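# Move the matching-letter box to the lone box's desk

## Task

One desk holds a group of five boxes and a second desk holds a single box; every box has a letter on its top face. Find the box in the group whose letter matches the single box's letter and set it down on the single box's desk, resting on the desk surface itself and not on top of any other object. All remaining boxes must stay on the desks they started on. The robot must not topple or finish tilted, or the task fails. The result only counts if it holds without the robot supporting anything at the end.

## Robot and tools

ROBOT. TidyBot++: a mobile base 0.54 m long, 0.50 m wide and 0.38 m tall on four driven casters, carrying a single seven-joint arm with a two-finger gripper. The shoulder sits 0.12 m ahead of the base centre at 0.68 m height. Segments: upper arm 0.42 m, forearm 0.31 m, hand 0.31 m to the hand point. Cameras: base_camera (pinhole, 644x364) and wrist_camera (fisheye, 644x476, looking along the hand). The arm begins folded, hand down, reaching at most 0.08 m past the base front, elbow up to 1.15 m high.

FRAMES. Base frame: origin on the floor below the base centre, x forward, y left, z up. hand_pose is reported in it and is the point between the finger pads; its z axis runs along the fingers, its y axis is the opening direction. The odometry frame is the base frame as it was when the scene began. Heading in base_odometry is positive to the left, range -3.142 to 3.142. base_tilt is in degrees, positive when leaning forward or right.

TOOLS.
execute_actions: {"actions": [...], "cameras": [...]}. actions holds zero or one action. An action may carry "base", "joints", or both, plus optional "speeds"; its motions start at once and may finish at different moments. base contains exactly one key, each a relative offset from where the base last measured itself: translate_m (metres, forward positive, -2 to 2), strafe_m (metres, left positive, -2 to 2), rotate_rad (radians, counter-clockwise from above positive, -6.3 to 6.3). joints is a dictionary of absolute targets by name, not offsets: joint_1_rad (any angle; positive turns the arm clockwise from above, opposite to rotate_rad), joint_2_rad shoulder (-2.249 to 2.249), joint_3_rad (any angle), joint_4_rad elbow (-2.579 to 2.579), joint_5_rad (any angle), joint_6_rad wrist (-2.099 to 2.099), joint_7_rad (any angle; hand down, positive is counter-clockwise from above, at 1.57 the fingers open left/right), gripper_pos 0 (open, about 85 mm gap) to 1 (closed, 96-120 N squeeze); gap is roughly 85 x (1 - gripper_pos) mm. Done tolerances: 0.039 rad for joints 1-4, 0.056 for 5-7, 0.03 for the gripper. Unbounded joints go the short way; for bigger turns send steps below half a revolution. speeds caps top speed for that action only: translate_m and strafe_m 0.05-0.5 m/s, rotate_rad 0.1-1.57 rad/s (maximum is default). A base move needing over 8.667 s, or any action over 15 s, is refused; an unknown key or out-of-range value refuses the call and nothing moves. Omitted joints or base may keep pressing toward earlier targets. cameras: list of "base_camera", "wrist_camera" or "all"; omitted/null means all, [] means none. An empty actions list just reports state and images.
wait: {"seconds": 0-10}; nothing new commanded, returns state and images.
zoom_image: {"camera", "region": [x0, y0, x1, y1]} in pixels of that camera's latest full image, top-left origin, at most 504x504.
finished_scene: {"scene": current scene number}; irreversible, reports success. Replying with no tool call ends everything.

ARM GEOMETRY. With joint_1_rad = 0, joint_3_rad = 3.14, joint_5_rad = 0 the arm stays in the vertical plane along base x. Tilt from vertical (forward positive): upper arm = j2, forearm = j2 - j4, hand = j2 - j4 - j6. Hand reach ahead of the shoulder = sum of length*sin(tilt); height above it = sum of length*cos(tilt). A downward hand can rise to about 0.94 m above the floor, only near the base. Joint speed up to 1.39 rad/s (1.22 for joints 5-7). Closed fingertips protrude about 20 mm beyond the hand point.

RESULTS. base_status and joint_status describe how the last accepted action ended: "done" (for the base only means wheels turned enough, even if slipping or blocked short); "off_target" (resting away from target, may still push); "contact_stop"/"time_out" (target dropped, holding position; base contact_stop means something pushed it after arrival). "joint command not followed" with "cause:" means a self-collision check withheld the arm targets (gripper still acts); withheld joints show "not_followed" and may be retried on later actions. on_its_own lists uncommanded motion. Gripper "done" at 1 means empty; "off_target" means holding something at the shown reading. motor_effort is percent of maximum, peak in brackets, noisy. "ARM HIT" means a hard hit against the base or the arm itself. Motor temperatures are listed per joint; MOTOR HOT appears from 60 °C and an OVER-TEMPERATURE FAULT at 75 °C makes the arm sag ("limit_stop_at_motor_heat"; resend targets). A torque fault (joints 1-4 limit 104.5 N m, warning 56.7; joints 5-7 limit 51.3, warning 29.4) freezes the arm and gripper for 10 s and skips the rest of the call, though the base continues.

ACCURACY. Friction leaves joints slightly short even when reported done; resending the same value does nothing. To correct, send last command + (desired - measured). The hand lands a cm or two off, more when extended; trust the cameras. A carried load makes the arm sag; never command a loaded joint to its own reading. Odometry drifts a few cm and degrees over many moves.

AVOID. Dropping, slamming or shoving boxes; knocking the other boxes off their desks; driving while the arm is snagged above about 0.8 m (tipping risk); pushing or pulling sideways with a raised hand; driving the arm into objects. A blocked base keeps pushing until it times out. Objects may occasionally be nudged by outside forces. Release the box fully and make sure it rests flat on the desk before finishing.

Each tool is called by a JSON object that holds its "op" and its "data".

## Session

{"op": "execute_actions", "data": {"actions": [{"joints":{"joint_2_rad":-0.4,"joint_4_rad":-1.0,"joint_6_rad":-1.4}}]}}

Scene clock: 2.73 s.
Motor temperatures (°C, as the motors report them): [36 36 32 37 40 45 39]
base_odometry: x=+0.000 y=+0.000 heading=+0.000 (m, m, rad; odometry frame)
base_tilt: forward=+0.0 right=-0.5 (deg)
base_status: not commanded
joint_positions: joint_1_rad=-0.045 joint_2_rad=-0.393 joint_3_rad=+3.128 joint_4_rad=-1.015 joint_5_rad=+0.041 joint_6_rad=-1.378 joint_7_rad=+1.537 gripper_pos=+0.000
joint_status: all done
motor_effort: joint_1_rad=-1(0) joint_2_rad=-1(10) joint_3_rad=+1(1) joint_4_rad=+13(19) joint_5_rad=+1(0) joint_6_rad=+9(9) joint_7_rad=+0(0) (%)
hand_pose: x=+0.4236 y=+0.0090 z=+1.1964 quat_wxyz=(-0.003, +0.841, +0.004, +0.540) (m; base frame)
pictures: base_camera, wrist_camera
Images, in order (width x height): base_camera 644x364, wrist_camera 644x476.

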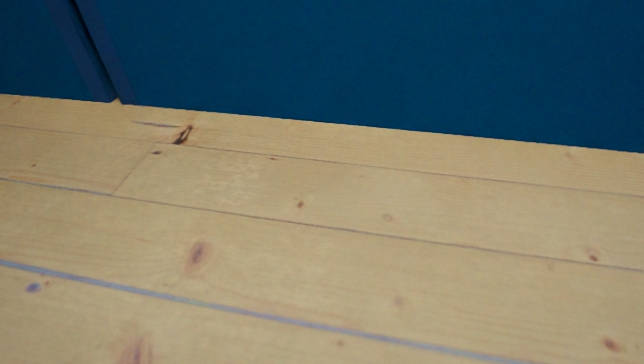

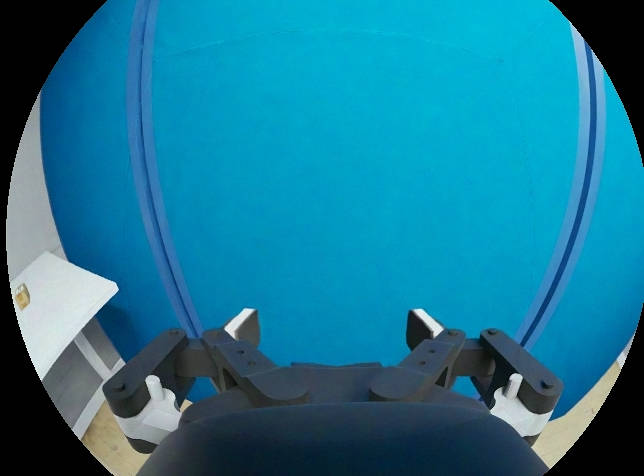

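Looks mirrored.

{"op": "execute_actions", "data": {"actions": [{"base":{"rotate_rad":-0.18},"joints":{"joint_1_rad":-1.57}}]}}

Scene clock: 5.57 s.
Motor temperatures (°C, as the motors report them): [36 36 32 37 40 45 39]
base_odometry: x=+0.000 y=+0.000 heading=-0.180 (m, m, rad; odometry frame)
base_tilt: forward=+0.0 right=-0.5 (deg)
base_status: done
joint_positions: joint_1_rad=-1.552 joint_2_rad=-0.393 joint_3_rad=+3.128 joint_4_rad=-1.015 joint_5_rad=+0.041 joint_6_rad=-1.379 joint_7_rad=+1.537 gripper_pos=+0.000
joint_status: all done
motor_effort: joint_1_rad=+0(0) joint_2_rad=-1(2) joint_3_rad=+0(1) joint_4_rad=+14(14) joint_5_rad=+0(1) joint_6_rad=+9(9) joint_7_rad=+0(1) (%)
hand_pose: x=+0.1294 y=+0.3044 z=+1.1963 quat_wxyz=(-0.372, +0.611, +0.579, +0.392) (m; base frame)
pictures: base_camera, wrist_camera
Images, in order (width x height): base_camera 644x364, wrist_camera 644x476.

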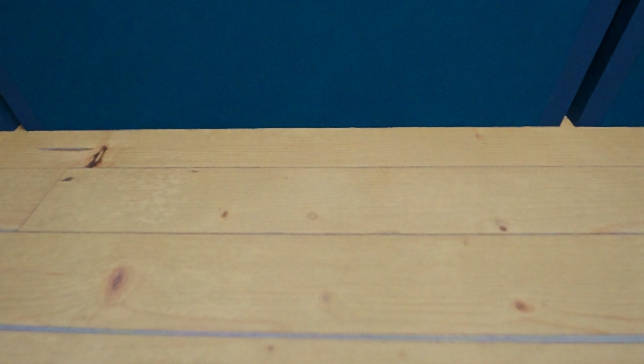

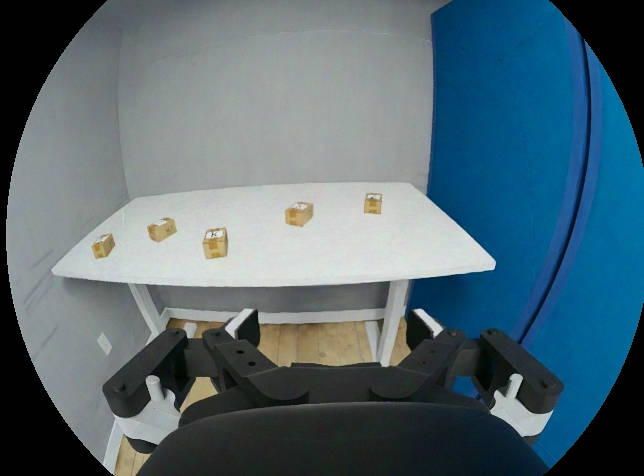

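{"op": "zoom_image", "data": {"camera": "wrist_camera", "region": [80,180,400,270]}}

{"op": "execute_actions", "data": {"actions": [{"base":{"strafe_m":-1.1},"joints":{"joint_1_rad":0.9}}]}}

Region (80, 180, 400, 270) of wrist_camera's 644x476 image, scaled by 1.575; it fills the top 142 rows of this view, and the rest is white.

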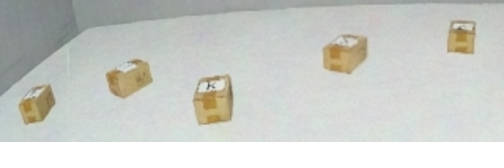

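Scene clock: 9.20 s.
Motor temperatures (°C, as the motors report them): [36 36 32 37 40 45 39]
base_odometry: x=-0.198 y=-1.082 heading=-0.180 (m, m, rad; odometry frame)
base_tilt: forward=+0.0 right=-0.5 (deg)
base_status: done
joint_positions: joint_1_rad=+0.882 joint_2_rad=-0.396 joint_3_rad=+3.128 joint_4_rad=-1.015 joint_5_rad=+0.041 joint_6_rad=-1.381 joint_7_rad=+1.537 gripper_pos=+0.000
joint_status: all done
motor_effort: joint_1_rad=+0(1) joint_2_rad=-1(6) joint_3_rad=+0(1) joint_4_rad=+15(15) joint_5_rad=+1(1) joint_6_rad=+9(9) joint_7_rad=+0(0) (%)
hand_pose: x=+0.3081 y=-0.2370 z=+1.1966 quat_wxyz=(+0.239, +0.754, -0.373, +0.485) (m; base frame)
pictures: base_camera, wrist_camera
Images, in order (width x height): base_camera 644x364, wrist_camera 644x476.

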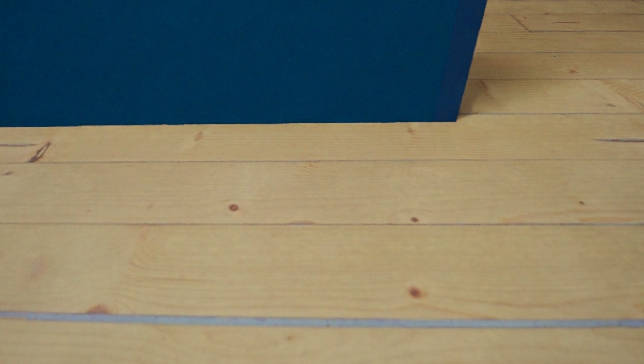

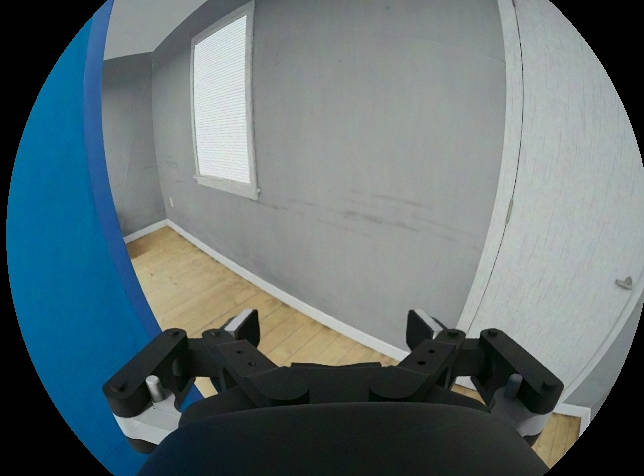

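{"op": "execute_actions", "data": {"actions": [{"base":{"strafe_m":-0.65},"joints":{"joint_1_rad":0}}]}}

{"op": "execute_actions", "data": {"actions": [{"base":{"translate_m":1.75},"joints":{"joint_1_rad":-1.0}}]}}

Scene clock: 11.97 s.
Motor temperatures (°C, as the motors report them): [36 36 32 37 40 45 39]
base_odometry: x=-0.315 y=-1.722 heading=-0.181 (m, m, rad; odometry frame)
base_tilt: forward=+0.0 right=-0.5 (deg)
base_status: done
joint_positions: joint_1_rad=+0.018 joint_2_rad=-0.402 joint_3_rad=+3.128 joint_4_rad=-1.015 joint_5_rad=+0.041 joint_6_rad=-1.381 joint_7_rad=+1.537 gripper_pos=+0.000
joint_status: all done
motor_effort: joint_1_rad=+0(0) joint_2_rad=-1(2) joint_3_rad=+0(2) joint_4_rad=+14(15) joint_5_rad=+0(1) joint_6_rad=+9(9) joint_7_rad=+0(0) (%)
hand_pose: x=+0.4186 y=-0.0100 z=+1.1985 quat_wxyz=(+0.014, +0.839, -0.023, +0.543) (m; base frame)
pictures: base_camera, wrist_camera
Images, in order (width x height): base_camera 644x364, wrist_camera 644x476.

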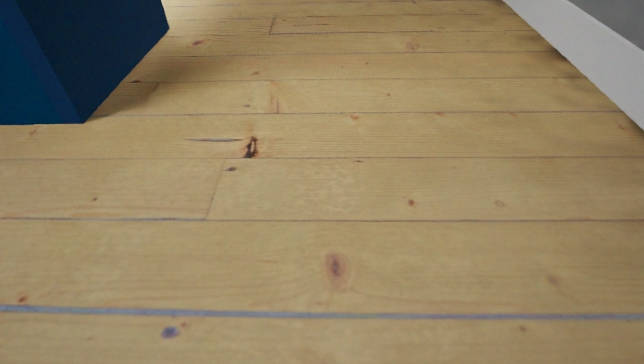

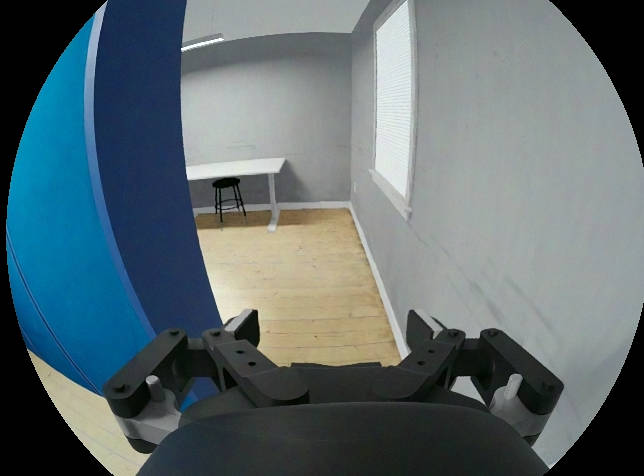

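Scene clock: 16.83 s.
Motor temperatures (°C, as the motors report them): [36 36 32 37 40 45 39]
base_odometry: x=+1.406 y=-2.038 heading=-0.181 (m, m, rad; odometry frame)
base_tilt: forward=+0.0 right=-0.5 (deg)
base_status: done
joint_positions: joint_1_rad=-0.982 joint_2_rad=-0.401 joint_3_rad=+3.128 joint_4_rad=-1.014 joint_5_rad=+0.041 joint_6_rad=-1.382 joint_7_rad=+1.537 gripper_pos=+0.000
joint_status: all done
motor_effort: joint_1_rad=-1(0) joint_2_rad=-1(4) joint_3_rad=+0(2) joint_4_rad=+15(15) joint_5_rad=+0(1) joint_6_rad=+8(9) joint_7_rad=+0(0) (%)
hand_pose: x=+0.2895 y=+0.2470 z=+1.1984 quat_wxyz=(-0.248, +0.748, +0.383, +0.483) (m; base frame)
pictures: base_camera, wrist_camera
Images, in order (width x height): base_camera 644x364, wrist_camera 644x476.

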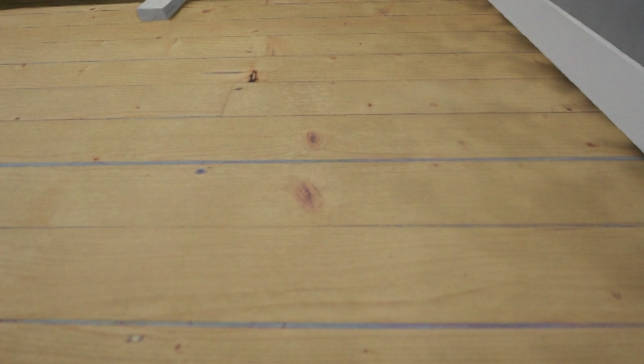

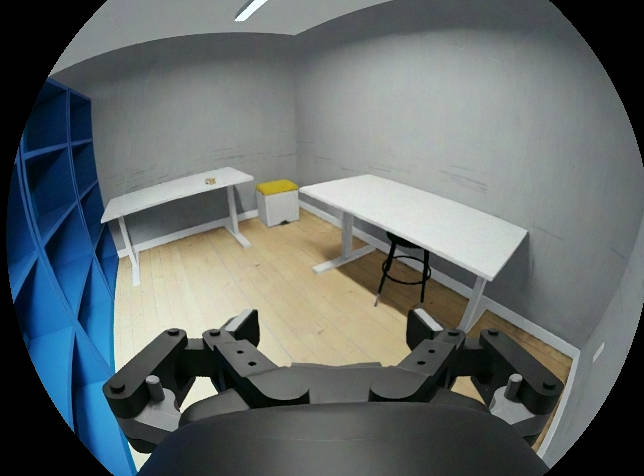

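{"op": "execute_actions", "data": {"actions": [{"base":{"strafe_m":2},"joints":{"joint_1_rad":-1.1,"joint_2_rad":0.4,"joint_4_rad":-0.5}}]}}

{"op": "zoom_image", "data": {"camera": "wrist_camera", "region": [240,170,420,320]}}

Scene clock: 22.20 s.
Motor temperatures (°C, as the motors report them): [36 36 32 37 40 45 39]
base_odometry: x=+1.767 y=-0.071 heading=-0.182 (m, m, rad; odometry frame)
base_tilt: forward=+0.0 right=-0.6 (deg)
base_status: done
joint_positions: joint_1_rad=-1.086 joint_2_rad=+0.404 joint_3_rad=+3.128 joint_4_rad=-0.518 joint_5_rad=+0.041 joint_6_rad=-1.382 joint_7_rad=+1.537 gripper_pos=+0.000
joint_status: all done
motor_effort: joint_1_rad=-1(2) joint_2_rad=-33(36) joint_3_rad=+0(1) joint_4_rad=+17(18) joint_5_rad=+0(1) joint_6_rad=+7(9) joint_7_rad=+0(1) (%)
hand_pose: x=+0.4250 y=+0.5700 z=+1.0505 quat_wxyz=(-0.203, +0.790, +0.459, +0.353) (m; base frame)
pictures: base_camera, wrist_camera
Images, in order (width x height): base_camera 644x364, wrist_camera 644x476.

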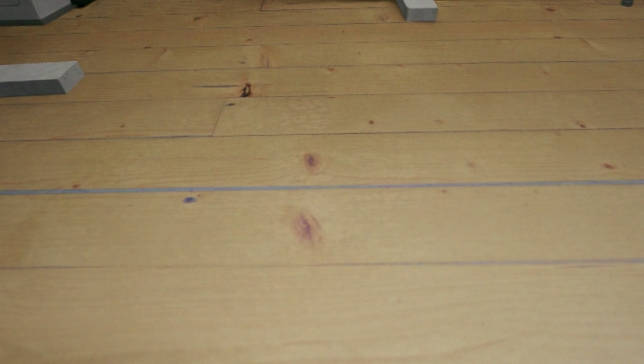

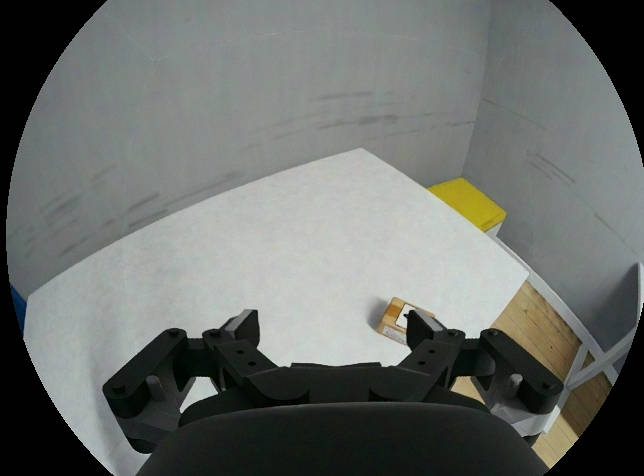

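Region (240, 170, 420, 320) of wrist_camera's 644x476 image, scaled by 2.800.

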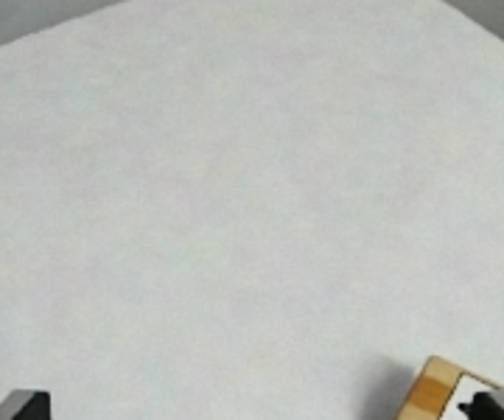

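{"op": "execute_actions", "data": {"actions": [{"base":{"strafe_m":-0.15},"joints":{"joint_6_rad":-1.6}}]}}

{"op": "zoom_image", "data": {"camera": "wrist_camera", "region": [300,150,460,290]}}

{"op": "execute_actions", "data": {"actions": [{"base":{"strafe_m":-1.92},"joints":{"joint_1_rad":-1.57,"joint_2_rad":-0.4,"joint_4_rad":-0.7,"joint_6_rad":-1.7}}]}}

{"op": "execute_actions", "data": {"actions": [{"base":{"translate_m":-2}}]}}

{"op": "execute_actions", "data": {"actions": [{"base":{"strafe_m":2},"joints":{"joint_2_rad":0.1}}]}}

{"op": "zoom_image", "data": {"camera": "wrist_camera", "region": [120,80,560,300]}}

Scene clock: 23.80 s.
Motor temperatures (°C, as the motors report them): [36 36 32 37 40 45 39]
base_odometry: x=+1.741 y=-0.218 heading=-0.181 (m, m, rad; odometry frame)
base_tilt: forward=+0.0 right=-0.5 (deg)
base_status: done
joint_positions: joint_1_rad=-1.089 joint_2_rad=+0.396 joint_3_rad=+3.128 joint_4_rad=-0.514 joint_5_rad=+0.041 joint_6_rad=-1.595 joint_7_rad=+1.537 gripper_pos=+0.000
joint_status: all done
motor_effort: joint_1_rad=+0(2) joint_2_rad=-32(38) joint_3_rad=+0(1) joint_4_rad=+17(18) joint_5_rad=+1(1) joint_6_rad=+6(7) joint_7_rad=+0(0) (%)
hand_pose: x=+0.4000 y=+0.5246 z=+1.0132 quat_wxyz=(-0.154, +0.821, +0.476, +0.273) (m; base frame)
pictures: base_camera, wrist_camera
Images, in order (width x height): base_camera 644x364, wrist_camera 644x476.

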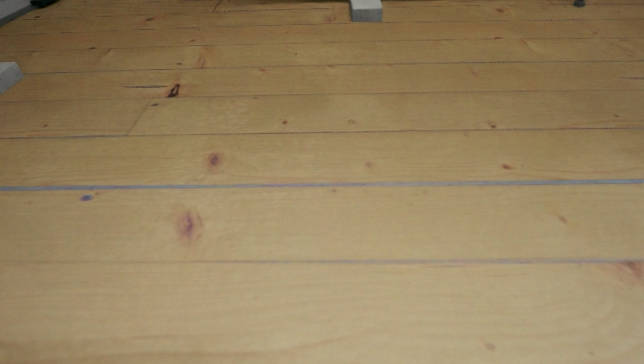

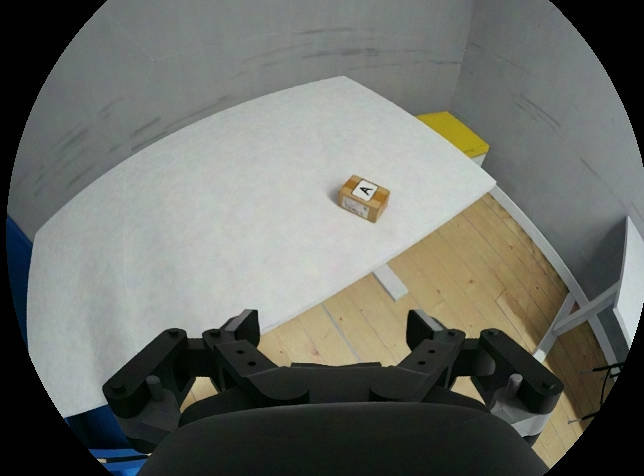

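Region (300, 150, 460, 290) of wrist_camera's 644x476 image, scaled by 3.150; it fills the top 441 rows of this view, and the rest is white.

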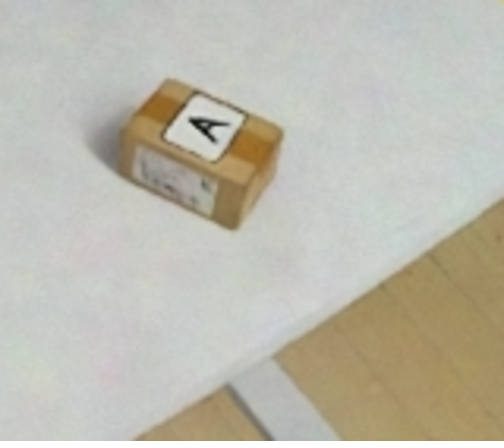

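Scene clock: 29.13 s.
Motor temperatures (°C, as the motors report them): [36 36 32 37 40 45 39]
base_odometry: x=+1.394 y=-2.107 heading=-0.181 (m, m, rad; odometry frame)
base_tilt: forward=+0.0 right=-0.5 (deg)
base_status: done
joint_positions: joint_1_rad=-1.551 joint_2_rad=-0.405 joint_3_rad=+3.128 joint_4_rad=-0.682 joint_5_rad=+0.041 joint_6_rad=-1.681 joint_7_rad=+1.537 gripper_pos=+0.000
joint_status: all done
motor_effort: joint_1_rad=+0(1) joint_2_rad=+5(38) joint_3_rad=+1(2) joint_4_rad=+10(18) joint_5_rad=+0(1) joint_6_rad=+9(9) joint_7_rad=+1(0) (%)
hand_pose: x=+0.1289 y=+0.2082 z=+1.2534 quat_wxyz=(-0.387, +0.607, +0.566, +0.402) (m; base frame)
pictures: base_camera, wrist_camera
Images, in order (width x height): base_camera 644x364, wrist_camera 644x476.

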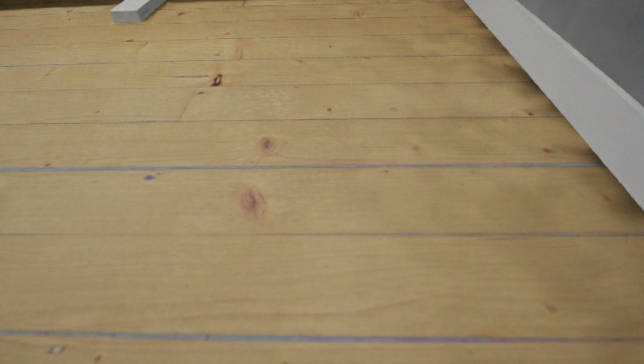

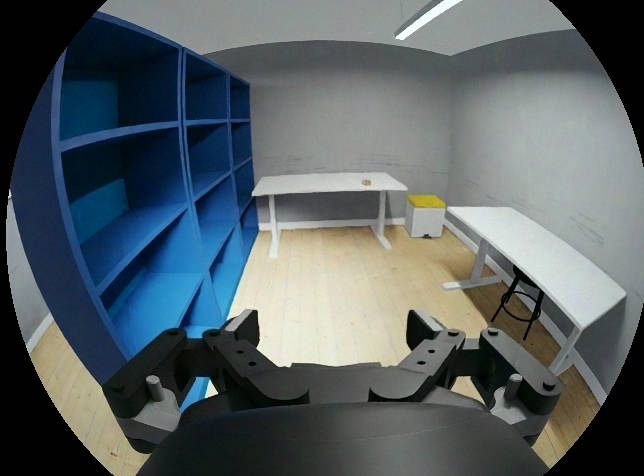

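Scene clock: 34.43 s.
Motor temperatures (°C, as the motors report them): [36 36 32 37 40 45 39]
base_odometry: x=-0.573 y=-1.746 heading=-0.181 (m, m, rad; odometry frame)
base_tilt: forward=+0.0 right=-0.5 (deg)
base_status: done
joint_positions: joint_1_rad=-1.552 joint_2_rad=-0.404 joint_3_rad=+3.128 joint_4_rad=-0.682 joint_5_rad=+0.041 joint_6_rad=-1.681 joint_7_rad=+1.537 gripper_pos=+0.000
joint_status: not commanded
motor_effort: joint_1_rad=-1(1) joint_2_rad=+4(6) joint_3_rad=+0(2) joint_4_rad=+10(10) joint_5_rad=+0(1) joint_6_rad=+9(9) joint_7_rad=+0(0) (%)
hand_pose: x=+0.1287 y=+0.2087 z=+1.2531 quat_wxyz=(-0.387, +0.607, +0.566, +0.402) (m; base frame)
pictures: base_camera, wrist_camera
Images, in order (width x height): base_camera 644x364, wrist_camera 644x476.

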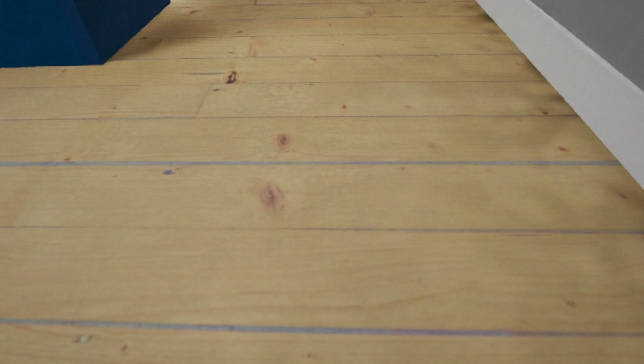

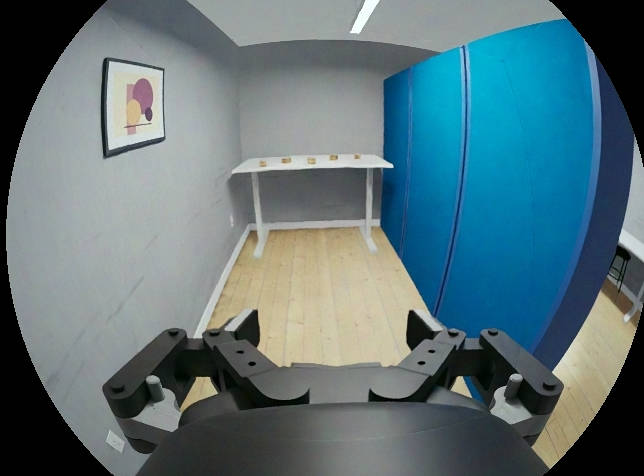

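Scene clock: 39.90 s.
Motor temperatures (°C, as the motors report them): [36 36 32 37 40 45 39]
base_odometry: x=-0.214 y=+0.221 heading=-0.181 (m, m, rad; odometry frame)
base_tilt: forward=+0.0 right=-0.5 (deg)
base_status: done
joint_positions: joint_1_rad=-1.552 joint_2_rad=+0.104 joint_3_rad=+3.128 joint_4_rad=-0.691 joint_5_rad=+0.041 joint_6_rad=-1.682 joint_7_rad=+1.537 gripper_pos=+0.000
joint_status: all done
motor_effort: joint_1_rad=+0(0) joint_2_rad=-20(25) joint_3_rad=+0(1) joint_4_rad=+15(17) joint_5_rad=+0(1) joint_6_rad=+6(9) joint_7_rad=+0(0) (%)
hand_pose: x=+0.1335 y=+0.4600 z=+1.0753 quat_wxyz=(-0.221, +0.688, +0.649, +0.240) (m; base frame)
pictures: base_camera, wrist_camera
Images, in order (width x height): base_camera 644x364, wrist_camera 644x476.

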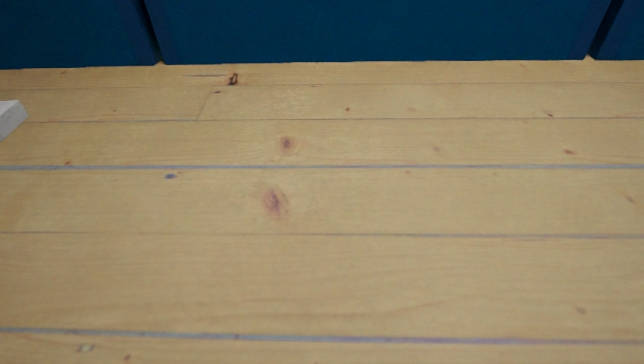

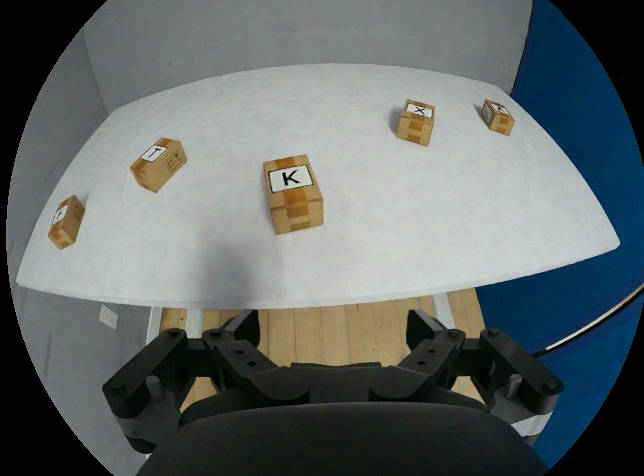

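Region (120, 80, 560, 300) of wrist_camera's 644x476 image, scaled by 1.145.

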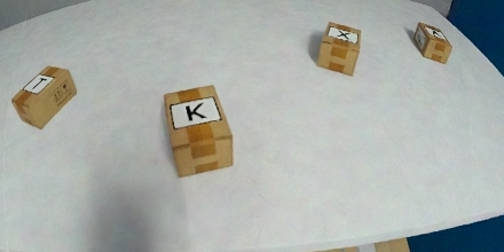

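{"op": "zoom_image", "data": {"camera": "wrist_camera", "region": [35,185,105,255]}}

{"op": "zoom_image", "data": {"camera": "wrist_camera", "region": [465,85,525,145]}}

Region (35, 185, 105, 255) of wrist_camera's 644x476 image, scaled by 7.200.

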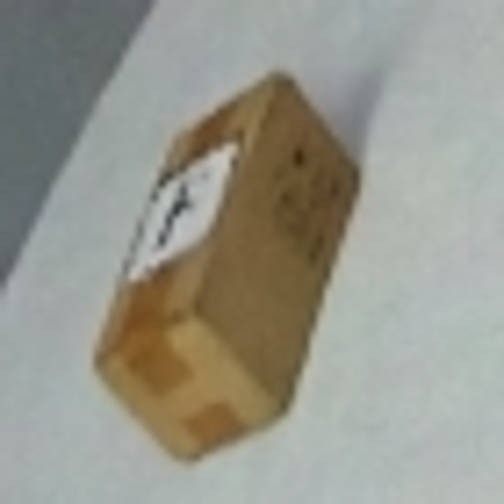

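Region (465, 85, 525, 145) of wrist_camera's 644x476 image, scaled by 8.400.

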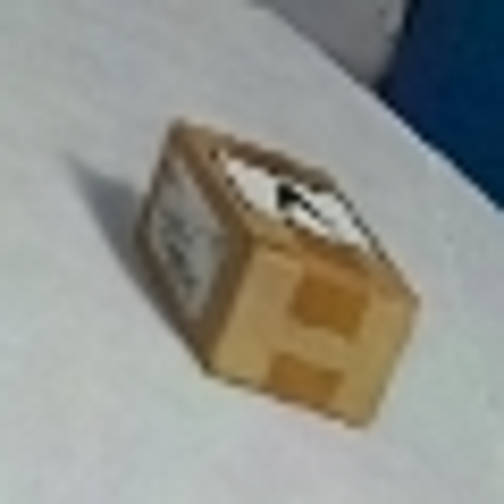

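{"op": "execute_actions", "data": {"actions": [{"base":{"translate_m":0.28},"joints":{"joint_1_rad":-1.28,"joint_2_rad":0.15,"joint_4_rad":-0.9,"joint_6_rad":-1.1}}]}}

{"op": "execute_actions", "data": {"actions": [{"base":{"strafe_m":0.22}}]}}

Scene clock: 41.97 s.
Motor temperatures (°C, as the motors report them): [36 36 32 37 40 45 39]
base_odometry: x=+0.062 y=+0.171 heading=-0.181 (m, m, rad; odometry frame)
base_tilt: forward=+0.0 right=-0.5 (deg)
base_status: done
joint_positions: joint_1_rad=-1.282 joint_2_rad=+0.153 joint_3_rad=+3.128 joint_4_rad=-0.885 joint_5_rad=+0.041 joint_6_rad=-1.117 joint_7_rad=+1.537 gripper_pos=+0.000
joint_status: all done
motor_effort: joint_1_rad=-1(3) joint_2_rad=-25(28) joint_3_rad=-1(2) joint_4_rad=+17(19) joint_5_rad=+0(2) joint_6_rad=+8(9) joint_7_rad=+0(0) (%)
hand_pose: x=+0.2910 y=+0.5691 z=+1.0856 quat_wxyz=(-0.276, +0.712, +0.519, +0.385) (m; base frame)
pictures: base_camera, wrist_camera
Images, in order (width x height): base_camera 644x364, wrist_camera 644x476.

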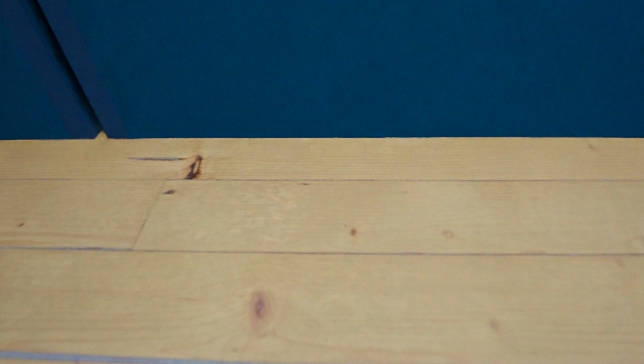

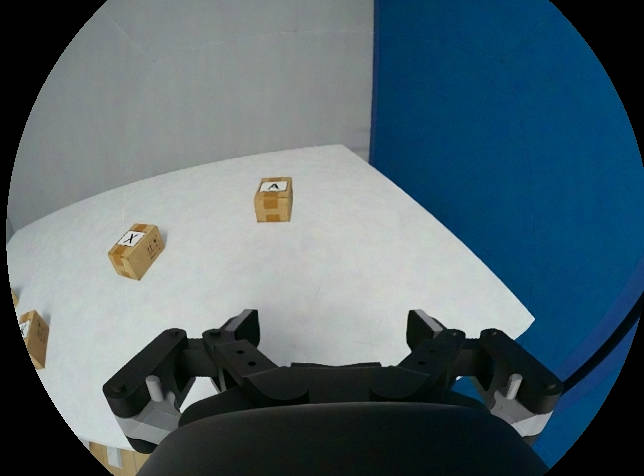

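Scene clock: 43.77 s.
Motor temperatures (°C, as the motors report them): [36 36 32 37 40 45 39]
base_odometry: x=+0.102 y=+0.388 heading=-0.181 (m, m, rad; odometry frame)
base_tilt: forward=+0.0 right=-0.5 (deg)
base_status: done
joint_positions: joint_1_rad=-1.282 joint_2_rad=+0.156 joint_3_rad=+3.128 joint_4_rad=-0.887 joint_5_rad=+0.041 joint_6_rad=-1.116 joint_7_rad=+1.537 gripper_pos=+0.000
joint_status: not commanded
motor_effort: joint_1_rad=+0(1) joint_2_rad=-26(30) joint_3_rad=+0(1) joint_4_rad=+19(19) joint_5_rad=+1(0) joint_6_rad=+8(8) joint_7_rad=+0(0) (%)
hand_pose: x=+0.2914 y=+0.5705 z=+1.0833 quat_wxyz=(-0.276, +0.712, +0.519, +0.383) (m; base frame)
pictures: base_camera, wrist_camera
Images, in order (width x height): base_camera 644x364, wrist_camera 644x476.

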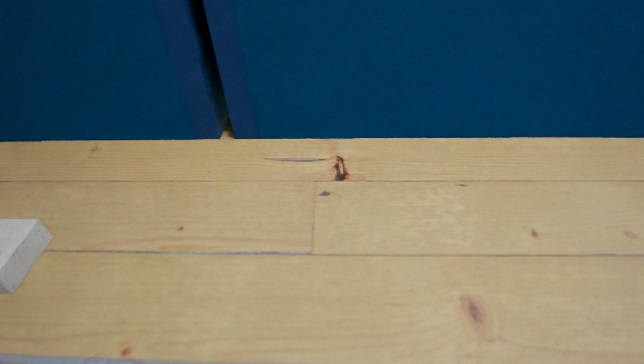

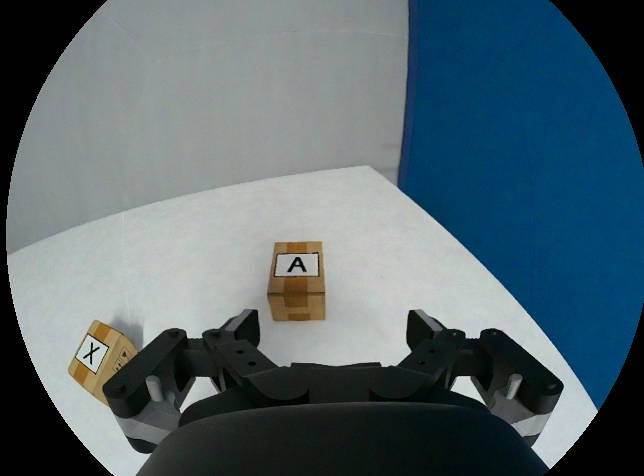

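{"op": "execute_actions", "data": {"actions": [{"joints":{"joint_1_rad":-1.35,"joint_2_rad":0.49,"joint_4_rad":-0.46,"joint_6_rad":-1.19}}], "cameras": ["wrist_camera"]}}

Scene clock: 45.77 s.
Motor temperatures (°C, as the motors report them): [36 36 32 37 40 45 39]
base_odometry: x=+0.102 y=+0.388 heading=-0.181 (m, m, rad; odometry frame)
base_tilt: forward=+0.0 right=-0.5 (deg)
base_status: not commanded
joint_positions: joint_1_rad=-1.332 joint_2_rad=+0.493 joint_3_rad=+3.128 joint_4_rad=-0.480 joint_5_rad=+0.041 joint_6_rad=-1.169 joint_7_rad=+1.537 gripper_pos=+0.000
joint_status: all done
motor_effort: joint_1_rad=+0(0) joint_2_rad=-37(39) joint_3_rad=+0(0) joint_4_rad=+17(19) joint_5_rad=+0(0) joint_6_rad=+8(8) joint_7_rad=+0(1) (%)
hand_pose: x=+0.2938 y=+0.6991 z=+1.0614 quat_wxyz=(-0.291, +0.698, +0.532, +0.381) (m; base frame)
pictures: wrist_camera
Images, in order (width x height): wrist_camera 644x476.

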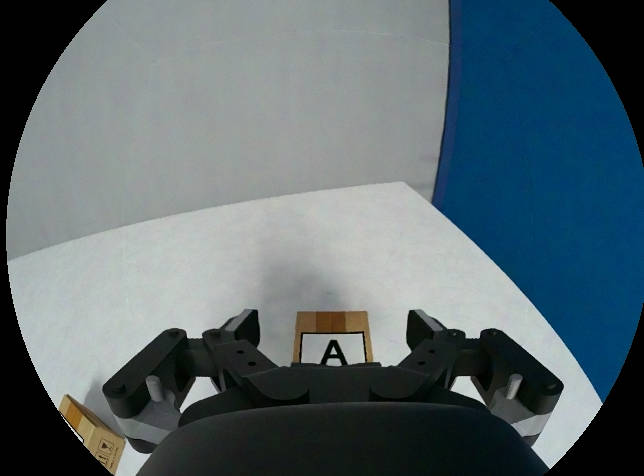

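{"op": "execute_actions", "data": {"actions": [{"joints":{"joint_4_rad":-0.62}}], "cameras": ["wrist_camera"]}}

{"op": "execute_actions", "data": {"actions": [{"joints":{"gripper_pos":1}}], "cameras": ["wrist_camera"]}}

{"op": "execute_actions", "data": {"actions": [{"joints":{"joint_2_rad":0.3}}], "cameras": ["wrist_camera"]}}

Scene clock: 47.00 s.
Motor temperatures (°C, as the motors report them): [36 36 32 37 40 45 39]
base_odometry: x=+0.102 y=+0.388 heading=-0.181 (m, m, rad; odometry frame)
base_tilt: forward=+0.0 right=-0.5 (deg)
base_status: not commanded
joint_positions: joint_1_rad=-1.332 joint_2_rad=+0.494 joint_3_rad=+3.128 joint_4_rad=-0.608 joint_5_rad=+0.041 joint_6_rad=-1.171 joint_7_rad=+1.537 gripper_pos=+0.000
joint_status: all done
motor_effort: joint_1_rad=+0(0) joint_2_rad=-38(40) joint_3_rad=+0(1) joint_4_rad=+19(20) joint_5_rad=+0(0) joint_6_rad=+8(8) joint_7_rad=+0(0) (%)
hand_pose: x=+0.2927 y=+0.6961 z=+0.9933 quat_wxyz=(-0.254, +0.721, +0.551, +0.336) (m; base frame)
pictures: wrist_camera
Images, in order (width x height): wrist_camera 644x476.

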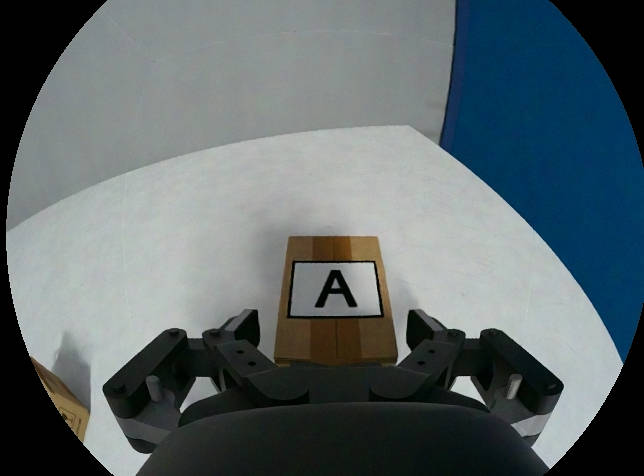

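Scene clock: 48.10 s.
Motor temperatures (°C, as the motors report them): [36 36 32 37 40 45 39]
base_odometry: x=+0.102 y=+0.388 heading=-0.181 (m, m, rad; odometry frame)
base_tilt: forward=+0.0 right=-0.6 (deg)
base_status: not commanded
joint_positions: joint_1_rad=-1.332 joint_2_rad=+0.493 joint_3_rad=+3.128 joint_4_rad=-0.608 joint_5_rad=+0.041 joint_6_rad=-1.172 joint_7_rad=+1.537 gripper_pos=+0.348
joint_status: gripper_pos off_target (ended at +0.348, target +1.000)
motor_effort: joint_1_rad=+0(0) joint_2_rad=-38(38) joint_3_rad=+0(0) joint_4_rad=+19(19) joint_5_rad=+0(0) joint_6_rad=+7(8) joint_7_rad=+0(0) (%)
hand_pose: x=+0.2926 y=+0.6957 z=+0.9938 quat_wxyz=(-0.254, +0.721, +0.551, +0.336) (m; base frame)
pictures: wrist_camera
Images, in order (width x height): wrist_camera 644x476.

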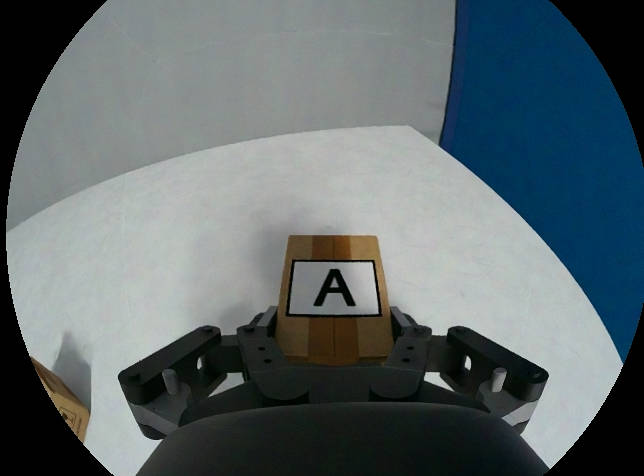

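Scene clock: 49.77 s.
Motor temperatures (°C, as the motors report them): [36 36 32 37 40 45 39]
base_odometry: x=+0.102 y=+0.388 heading=-0.181 (m, m, rad; odometry frame)
base_tilt: forward=+0.0 right=-0.6 (deg)
base_status: not commanded
joint_positions: joint_1_rad=-1.332 joint_2_rad=+0.304 joint_3_rad=+3.128 joint_4_rad=-0.619 joint_5_rad=+0.041 joint_6_rad=-1.176 joint_7_rad=+1.537 gripper_pos=+0.348
joint_status: all done
motor_effort: joint_1_rad=+0(0) joint_2_rad=-31(43) joint_3_rad=+0(0) joint_4_rad=+19(21) joint_5_rad=+1(0) joint_6_rad=+9(9) joint_7_rad=+0(0) (%)
hand_pose: x=+0.2756 y=+0.6261 z=+1.1161 quat_wxyz=(-0.302, +0.690, +0.526, +0.396) (m; base frame)
pictures: wrist_camera
Images, in order (width x height): wrist_camera 644x476.

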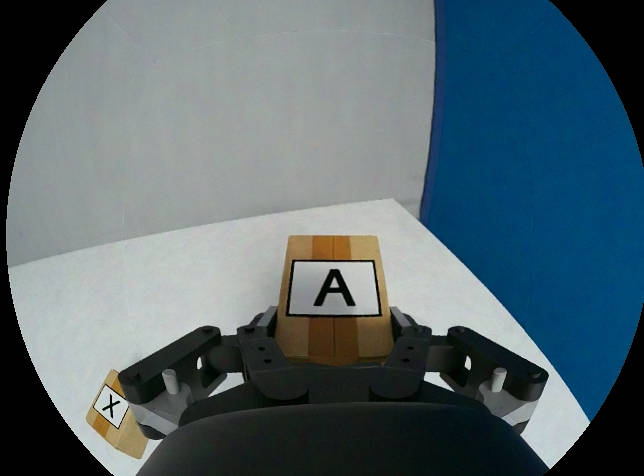

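{"op": "execute_actions", "data": {"actions": [{"base":{"strafe_m":-2},"joints":{"joint_2_rad":-0.5}}], "cameras": []}}

{"op": "execute_actions", "data": {"actions": [{"base":{"strafe_m":-0.18}}]}}

{"op": "execute_actions", "data": {"actions": [{"base":{"translate_m":1.7}}], "cameras": []}}

{"op": "execute_actions", "data": {"actions": [{"base":{"strafe_m":2},"joints":{"joint_1_rad":-1.57,"joint_2_rad":0.4,"joint_4_rad":-1.15,"joint_6_rad":-0.53}}]}}

{"op": "execute_actions", "data": {"actions": [{"joints":{"joint_2_rad":0.56}}], "cameras": ["wrist_camera"]}}

Scene clock: 55.50 s.
Motor temperatures (°C, as the motors report them): [36 36 32 37 40 45 39]
base_odometry: x=-0.258 y=-1.580 heading=-0.181 (m, m, rad; odometry frame)
base_tilt: forward=+0.0 right=-0.5 (deg)
base_status: done
joint_positions: joint_1_rad=-1.337 joint_2_rad=-0.503 joint_3_rad=+3.128 joint_4_rad=-0.622 joint_5_rad=+0.041 joint_6_rad=-1.179 joint_7_rad=+1.537 gripper_pos=+0.348
joint_status: all done
motor_effort: joint_1_rad=+0(2) joint_2_rad=+10(38) joint_3_rad=+1(2) joint_4_rad=+7(22) joint_5_rad=+0(1) joint_6_rad=+10(10) joint_7_rad=+0(0) (%)
hand_pose: x=+0.1538 y=+0.1296 z=+1.4463 quat_wxyz=(-0.493, +0.483, +0.363, +0.626) (m; base frame)
pictures: none
No camera images: the call's "cameras" was empty. Leave "cameras" out to get every camera's image.

Scene clock: 57.27 s.
Motor temperatures (°C, as the motors report them): [36 36 32 37 40 45 39]
base_odometry: x=-0.290 y=-1.757 heading=-0.181 (m, m, rad; odometry frame)
base_tilt: forward=+0.0 right=-0.5 (deg)
base_status: done
joint_positions: joint_1_rad=-1.337 joint_2_rad=-0.505 joint_3_rad=+3.128 joint_4_rad=-0.622 joint_5_rad=+0.041 joint_6_rad=-1.180 joint_7_rad=+1.537 gripper_pos=+0.348
joint_status: not commanded
motor_effort: joint_1_rad=+0(0) joint_2_rad=+10(14) joint_3_rad=+0(1) joint_4_rad=+8(11) joint_5_rad=+0(1) joint_6_rad=+10(10) joint_7_rad=+0(0) (%)
hand_pose: x=+0.1535 y=+0.1285 z=+1.4463 quat_wxyz=(-0.493, +0.483, +0.363, +0.626) (m; base frame)
pictures: base_camera, wrist_camera
Images, in order (width x height): base_camera 644x364, wrist_camera 644x476.

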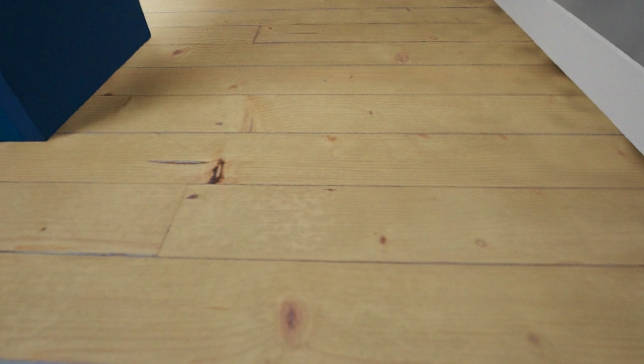

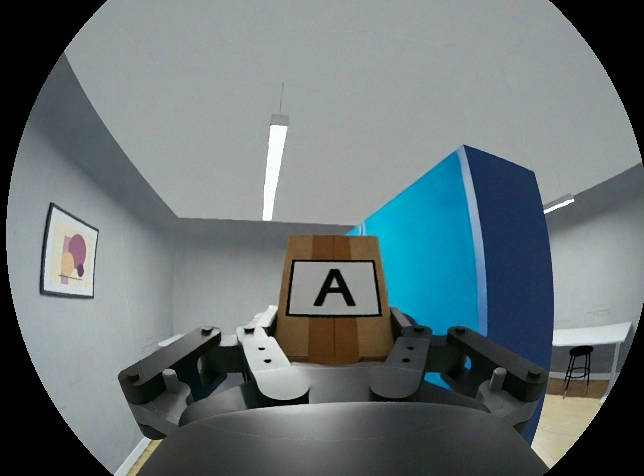

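Scene clock: 62.03 s.
Motor temperatures (°C, as the motors report them): [36 36 32 37 40 45 39]
base_odometry: x=+1.382 y=-2.064 heading=-0.181 (m, m, rad; odometry frame)
base_tilt: forward=+0.0 right=-0.5 (deg)
base_status: done
joint_positions: joint_1_rad=-1.337 joint_2_rad=-0.504 joint_3_rad=+3.128 joint_4_rad=-0.622 joint_5_rad=+0.041 joint_6_rad=-1.180 joint_7_rad=+1.537 gripper_pos=+0.348
joint_status: not commanded
motor_effort: joint_1_rad=+0(1) joint_2_rad=+10(12) joint_3_rad=+0(3) joint_4_rad=+8(8) joint_5_rad=+0(2) joint_6_rad=+10(10) joint_7_rad=+0(1) (%)
hand_pose: x=+0.1535 y=+0.1287 z=+1.4463 quat_wxyz=(-0.493, +0.483, +0.363, +0.626) (m; base frame)
pictures: none
No camera images: the call's "cameras" was empty. Leave "cameras" out to get every camera's image.

Scene clock: 67.37 s.
Motor temperatures (°C, as the motors report them): [36 36 32 37 40 45 39]
base_odometry: x=+1.743 y=-0.096 heading=-0.181 (m, m, rad; odometry frame)
base_tilt: forward=+0.0 right=-0.5 (deg)
base_status: done
joint_positions: joint_1_rad=-1.553 joint_2_rad=+0.411 joint_3_rad=+3.128 joint_4_rad=-1.146 joint_5_rad=+0.041 joint_6_rad=-0.553 joint_7_rad=+1.537 gripper_pos=+0.348
joint_status: all done
motor_effort: joint_1_rad=+0(1) joint_2_rad=-39(45) joint_3_rad=+0(1) joint_4_rad=+21(24) joint_5_rad=+0(1) joint_6_rad=+9(10) joint_7_rad=+0(0) (%)
hand_pose: x=+0.1294 y=+0.7495 z=+0.9123 quat_wxyz=(-0.343, +0.621, +0.609, +0.355) (m; base frame)
pictures: base_camera, wrist_camera
Images, in order (width x height): base_camera 644x364, wrist_camera 644x476.

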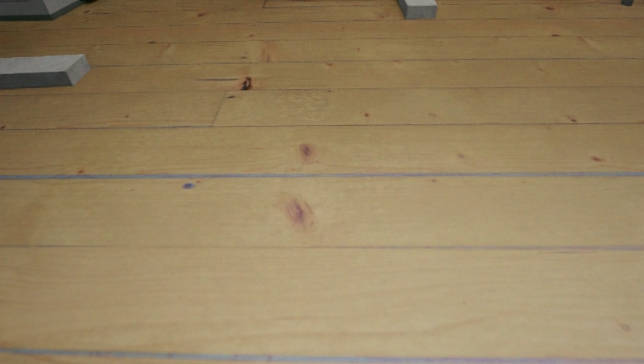

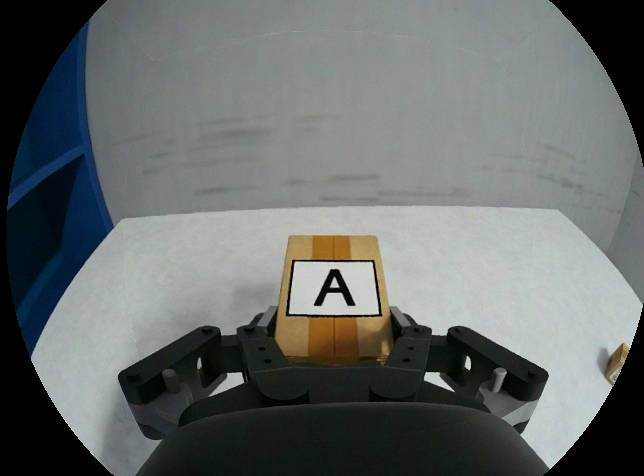

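Scene clock: 68.90 s.
Motor temperatures (°C, as the motors report them): [36 36 32 37 40 45 39]
base_odometry: x=+1.743 y=-0.096 heading=-0.181 (m, m, rad; odometry frame)
base_tilt: forward=+0.0 right=-0.6 (deg)
base_status: not commanded
joint_positions: joint_1_rad=-1.553 joint_2_rad=+0.572 joint_3_rad=+3.128 joint_4_rad=-1.151 joint_5_rad=+0.041 joint_6_rad=-0.553 joint_7_rad=+1.537 gripper_pos=+0.348
joint_status: all done
motor_effort: joint_1_rad=+0(1) joint_2_rad=-43(49) joint_3_rad=+0(1) joint_4_rad=+21(22) joint_5_rad=+0(0) joint_6_rad=+8(9) joint_7_rad=+0(0) (%)
hand_pose: x=+0.1298 y=+0.7754 z=+0.7867 quat_wxyz=(-0.291, +0.648, +0.636, +0.303) (m; base frame)
pictures: wrist_camera
Images, in order (width x height): wrist_camera 644x476.

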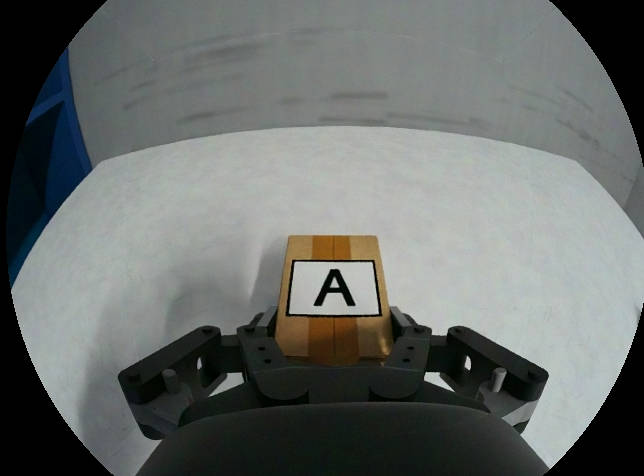

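{"op": "execute_actions", "data": {"actions": [{"joints":{"joint_2_rad":0.59}}], "cameras": []}}

{"op": "execute_actions", "data": {"actions": [{"joints":{"gripper_pos":0}}], "cameras": ["wrist_camera"]}}

{"op": "execute_actions", "data": {"actions": [{"joints":{"joint_2_rad":0.45}}], "cameras": []}}

{"op": "finished_scene", "data": {"scene": 2}}

Scene clock: 69.80 s.
Motor temperatures (°C, as the motors report them): [36 36 32 37 40 45 39]
base_odometry: x=+1.743 y=-0.096 heading=-0.181 (m, m, rad; odometry frame)
base_tilt: forward=+0.0 right=-0.6 (deg)
base_status: not commanded
joint_positions: joint_1_rad=-1.553 joint_2_rad=+0.593 joint_3_rad=+3.128 joint_4_rad=-1.151 joint_5_rad=+0.041 joint_6_rad=-0.553 joint_7_rad=+1.537 gripper_pos=+0.348
joint_status: all done
motor_effort: joint_1_rad=+0(1) joint_2_rad=-44(45) joint_3_rad=+0(1) joint_4_rad=+21(22) joint_5_rad=+0(0) joint_6_rad=+8(8) joint_7_rad=+0(0) (%)
hand_pose: x=+0.1299 y=+0.7775 z=+0.7701 quat_wxyz=(-0.284, +0.651, +0.639, +0.296) (m; base frame)
pictures: none
No camera images: the call's "cameras" was empty. Leave "cameras" out to get every camera's image.

Scene clock: 70.90 s.
Motor temperatures (°C, as the motors report them): [36 36 32 37 40 45 39]
base_odometry: x=+1.743 y=-0.096 heading=-0.181 (m, m, rad; odometry frame)
base_tilt: forward=+0.0 right=-0.6 (deg)
base_status: not commanded
joint_positions: joint_1_rad=-1.553 joint_2_rad=+0.593 joint_3_rad=+3.128 joint_4_rad=-1.151 joint_5_rad=+0.041 joint_6_rad=-0.552 joint_7_rad=+1.537 gripper_pos=+0.000
joint_status: all done
motor_effort: joint_1_rad=+0(0) joint_2_rad=-42(44) joint_3_rad=+0(0) joint_4_rad=+19(21) joint_5_rad=+0(0) joint_6_rad=+7(8) joint_7_rad=+0(0) (%)
hand_pose: x=+0.1299 y=+0.7777 z=+0.7704 quat_wxyz=(-0.285, +0.651, +0.639, +0.296) (m; base frame)
pictures: wrist_camera
Images, in order (width x height): wrist_camera 644x476.

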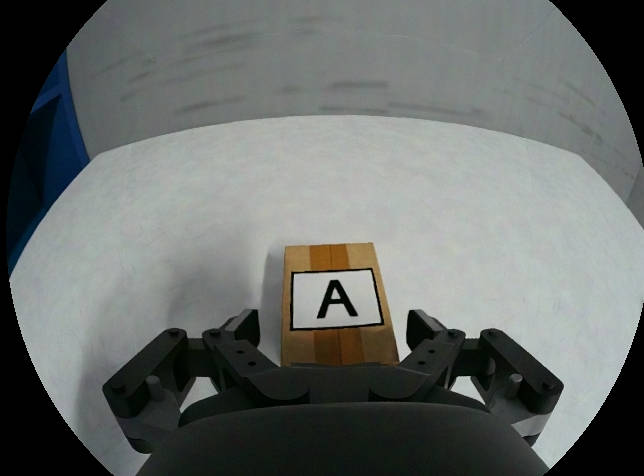

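Scene clock: 72.33 s.
Motor temperatures (°C, as the motors report them): [36 36 32 37 40 45 39]
base_odometry: x=+1.743 y=-0.096 heading=-0.181 (m, m, rad; odometry frame)
base_tilt: forward=+0.0 right=-0.6 (deg)
base_status: not commanded
joint_positions: joint_1_rad=-1.553 joint_2_rad=+0.446 joint_3_rad=+3.128 joint_4_rad=-1.151 joint_5_rad=+0.041 joint_6_rad=-0.548 joint_7_rad=+1.537 gripper_pos=+0.000
joint_status: all done
motor_effort: joint_1_rad=+0(1) joint_2_rad=-38(46) joint_3_rad=+0(1) joint_4_rad=+20(21) joint_5_rad=+1(1) joint_6_rad=+8(8) joint_7_rad=+0(0) (%)
hand_pose: x=+0.1294 y=+0.7570 z=+0.8844 quat_wxyz=(-0.332, +0.627, +0.615, +0.344) (m; base frame)
pictures: none
No camera images: the call's "cameras" was empty. Leave "cameras" out to get every camera's image.

The scene is finished: the task was done.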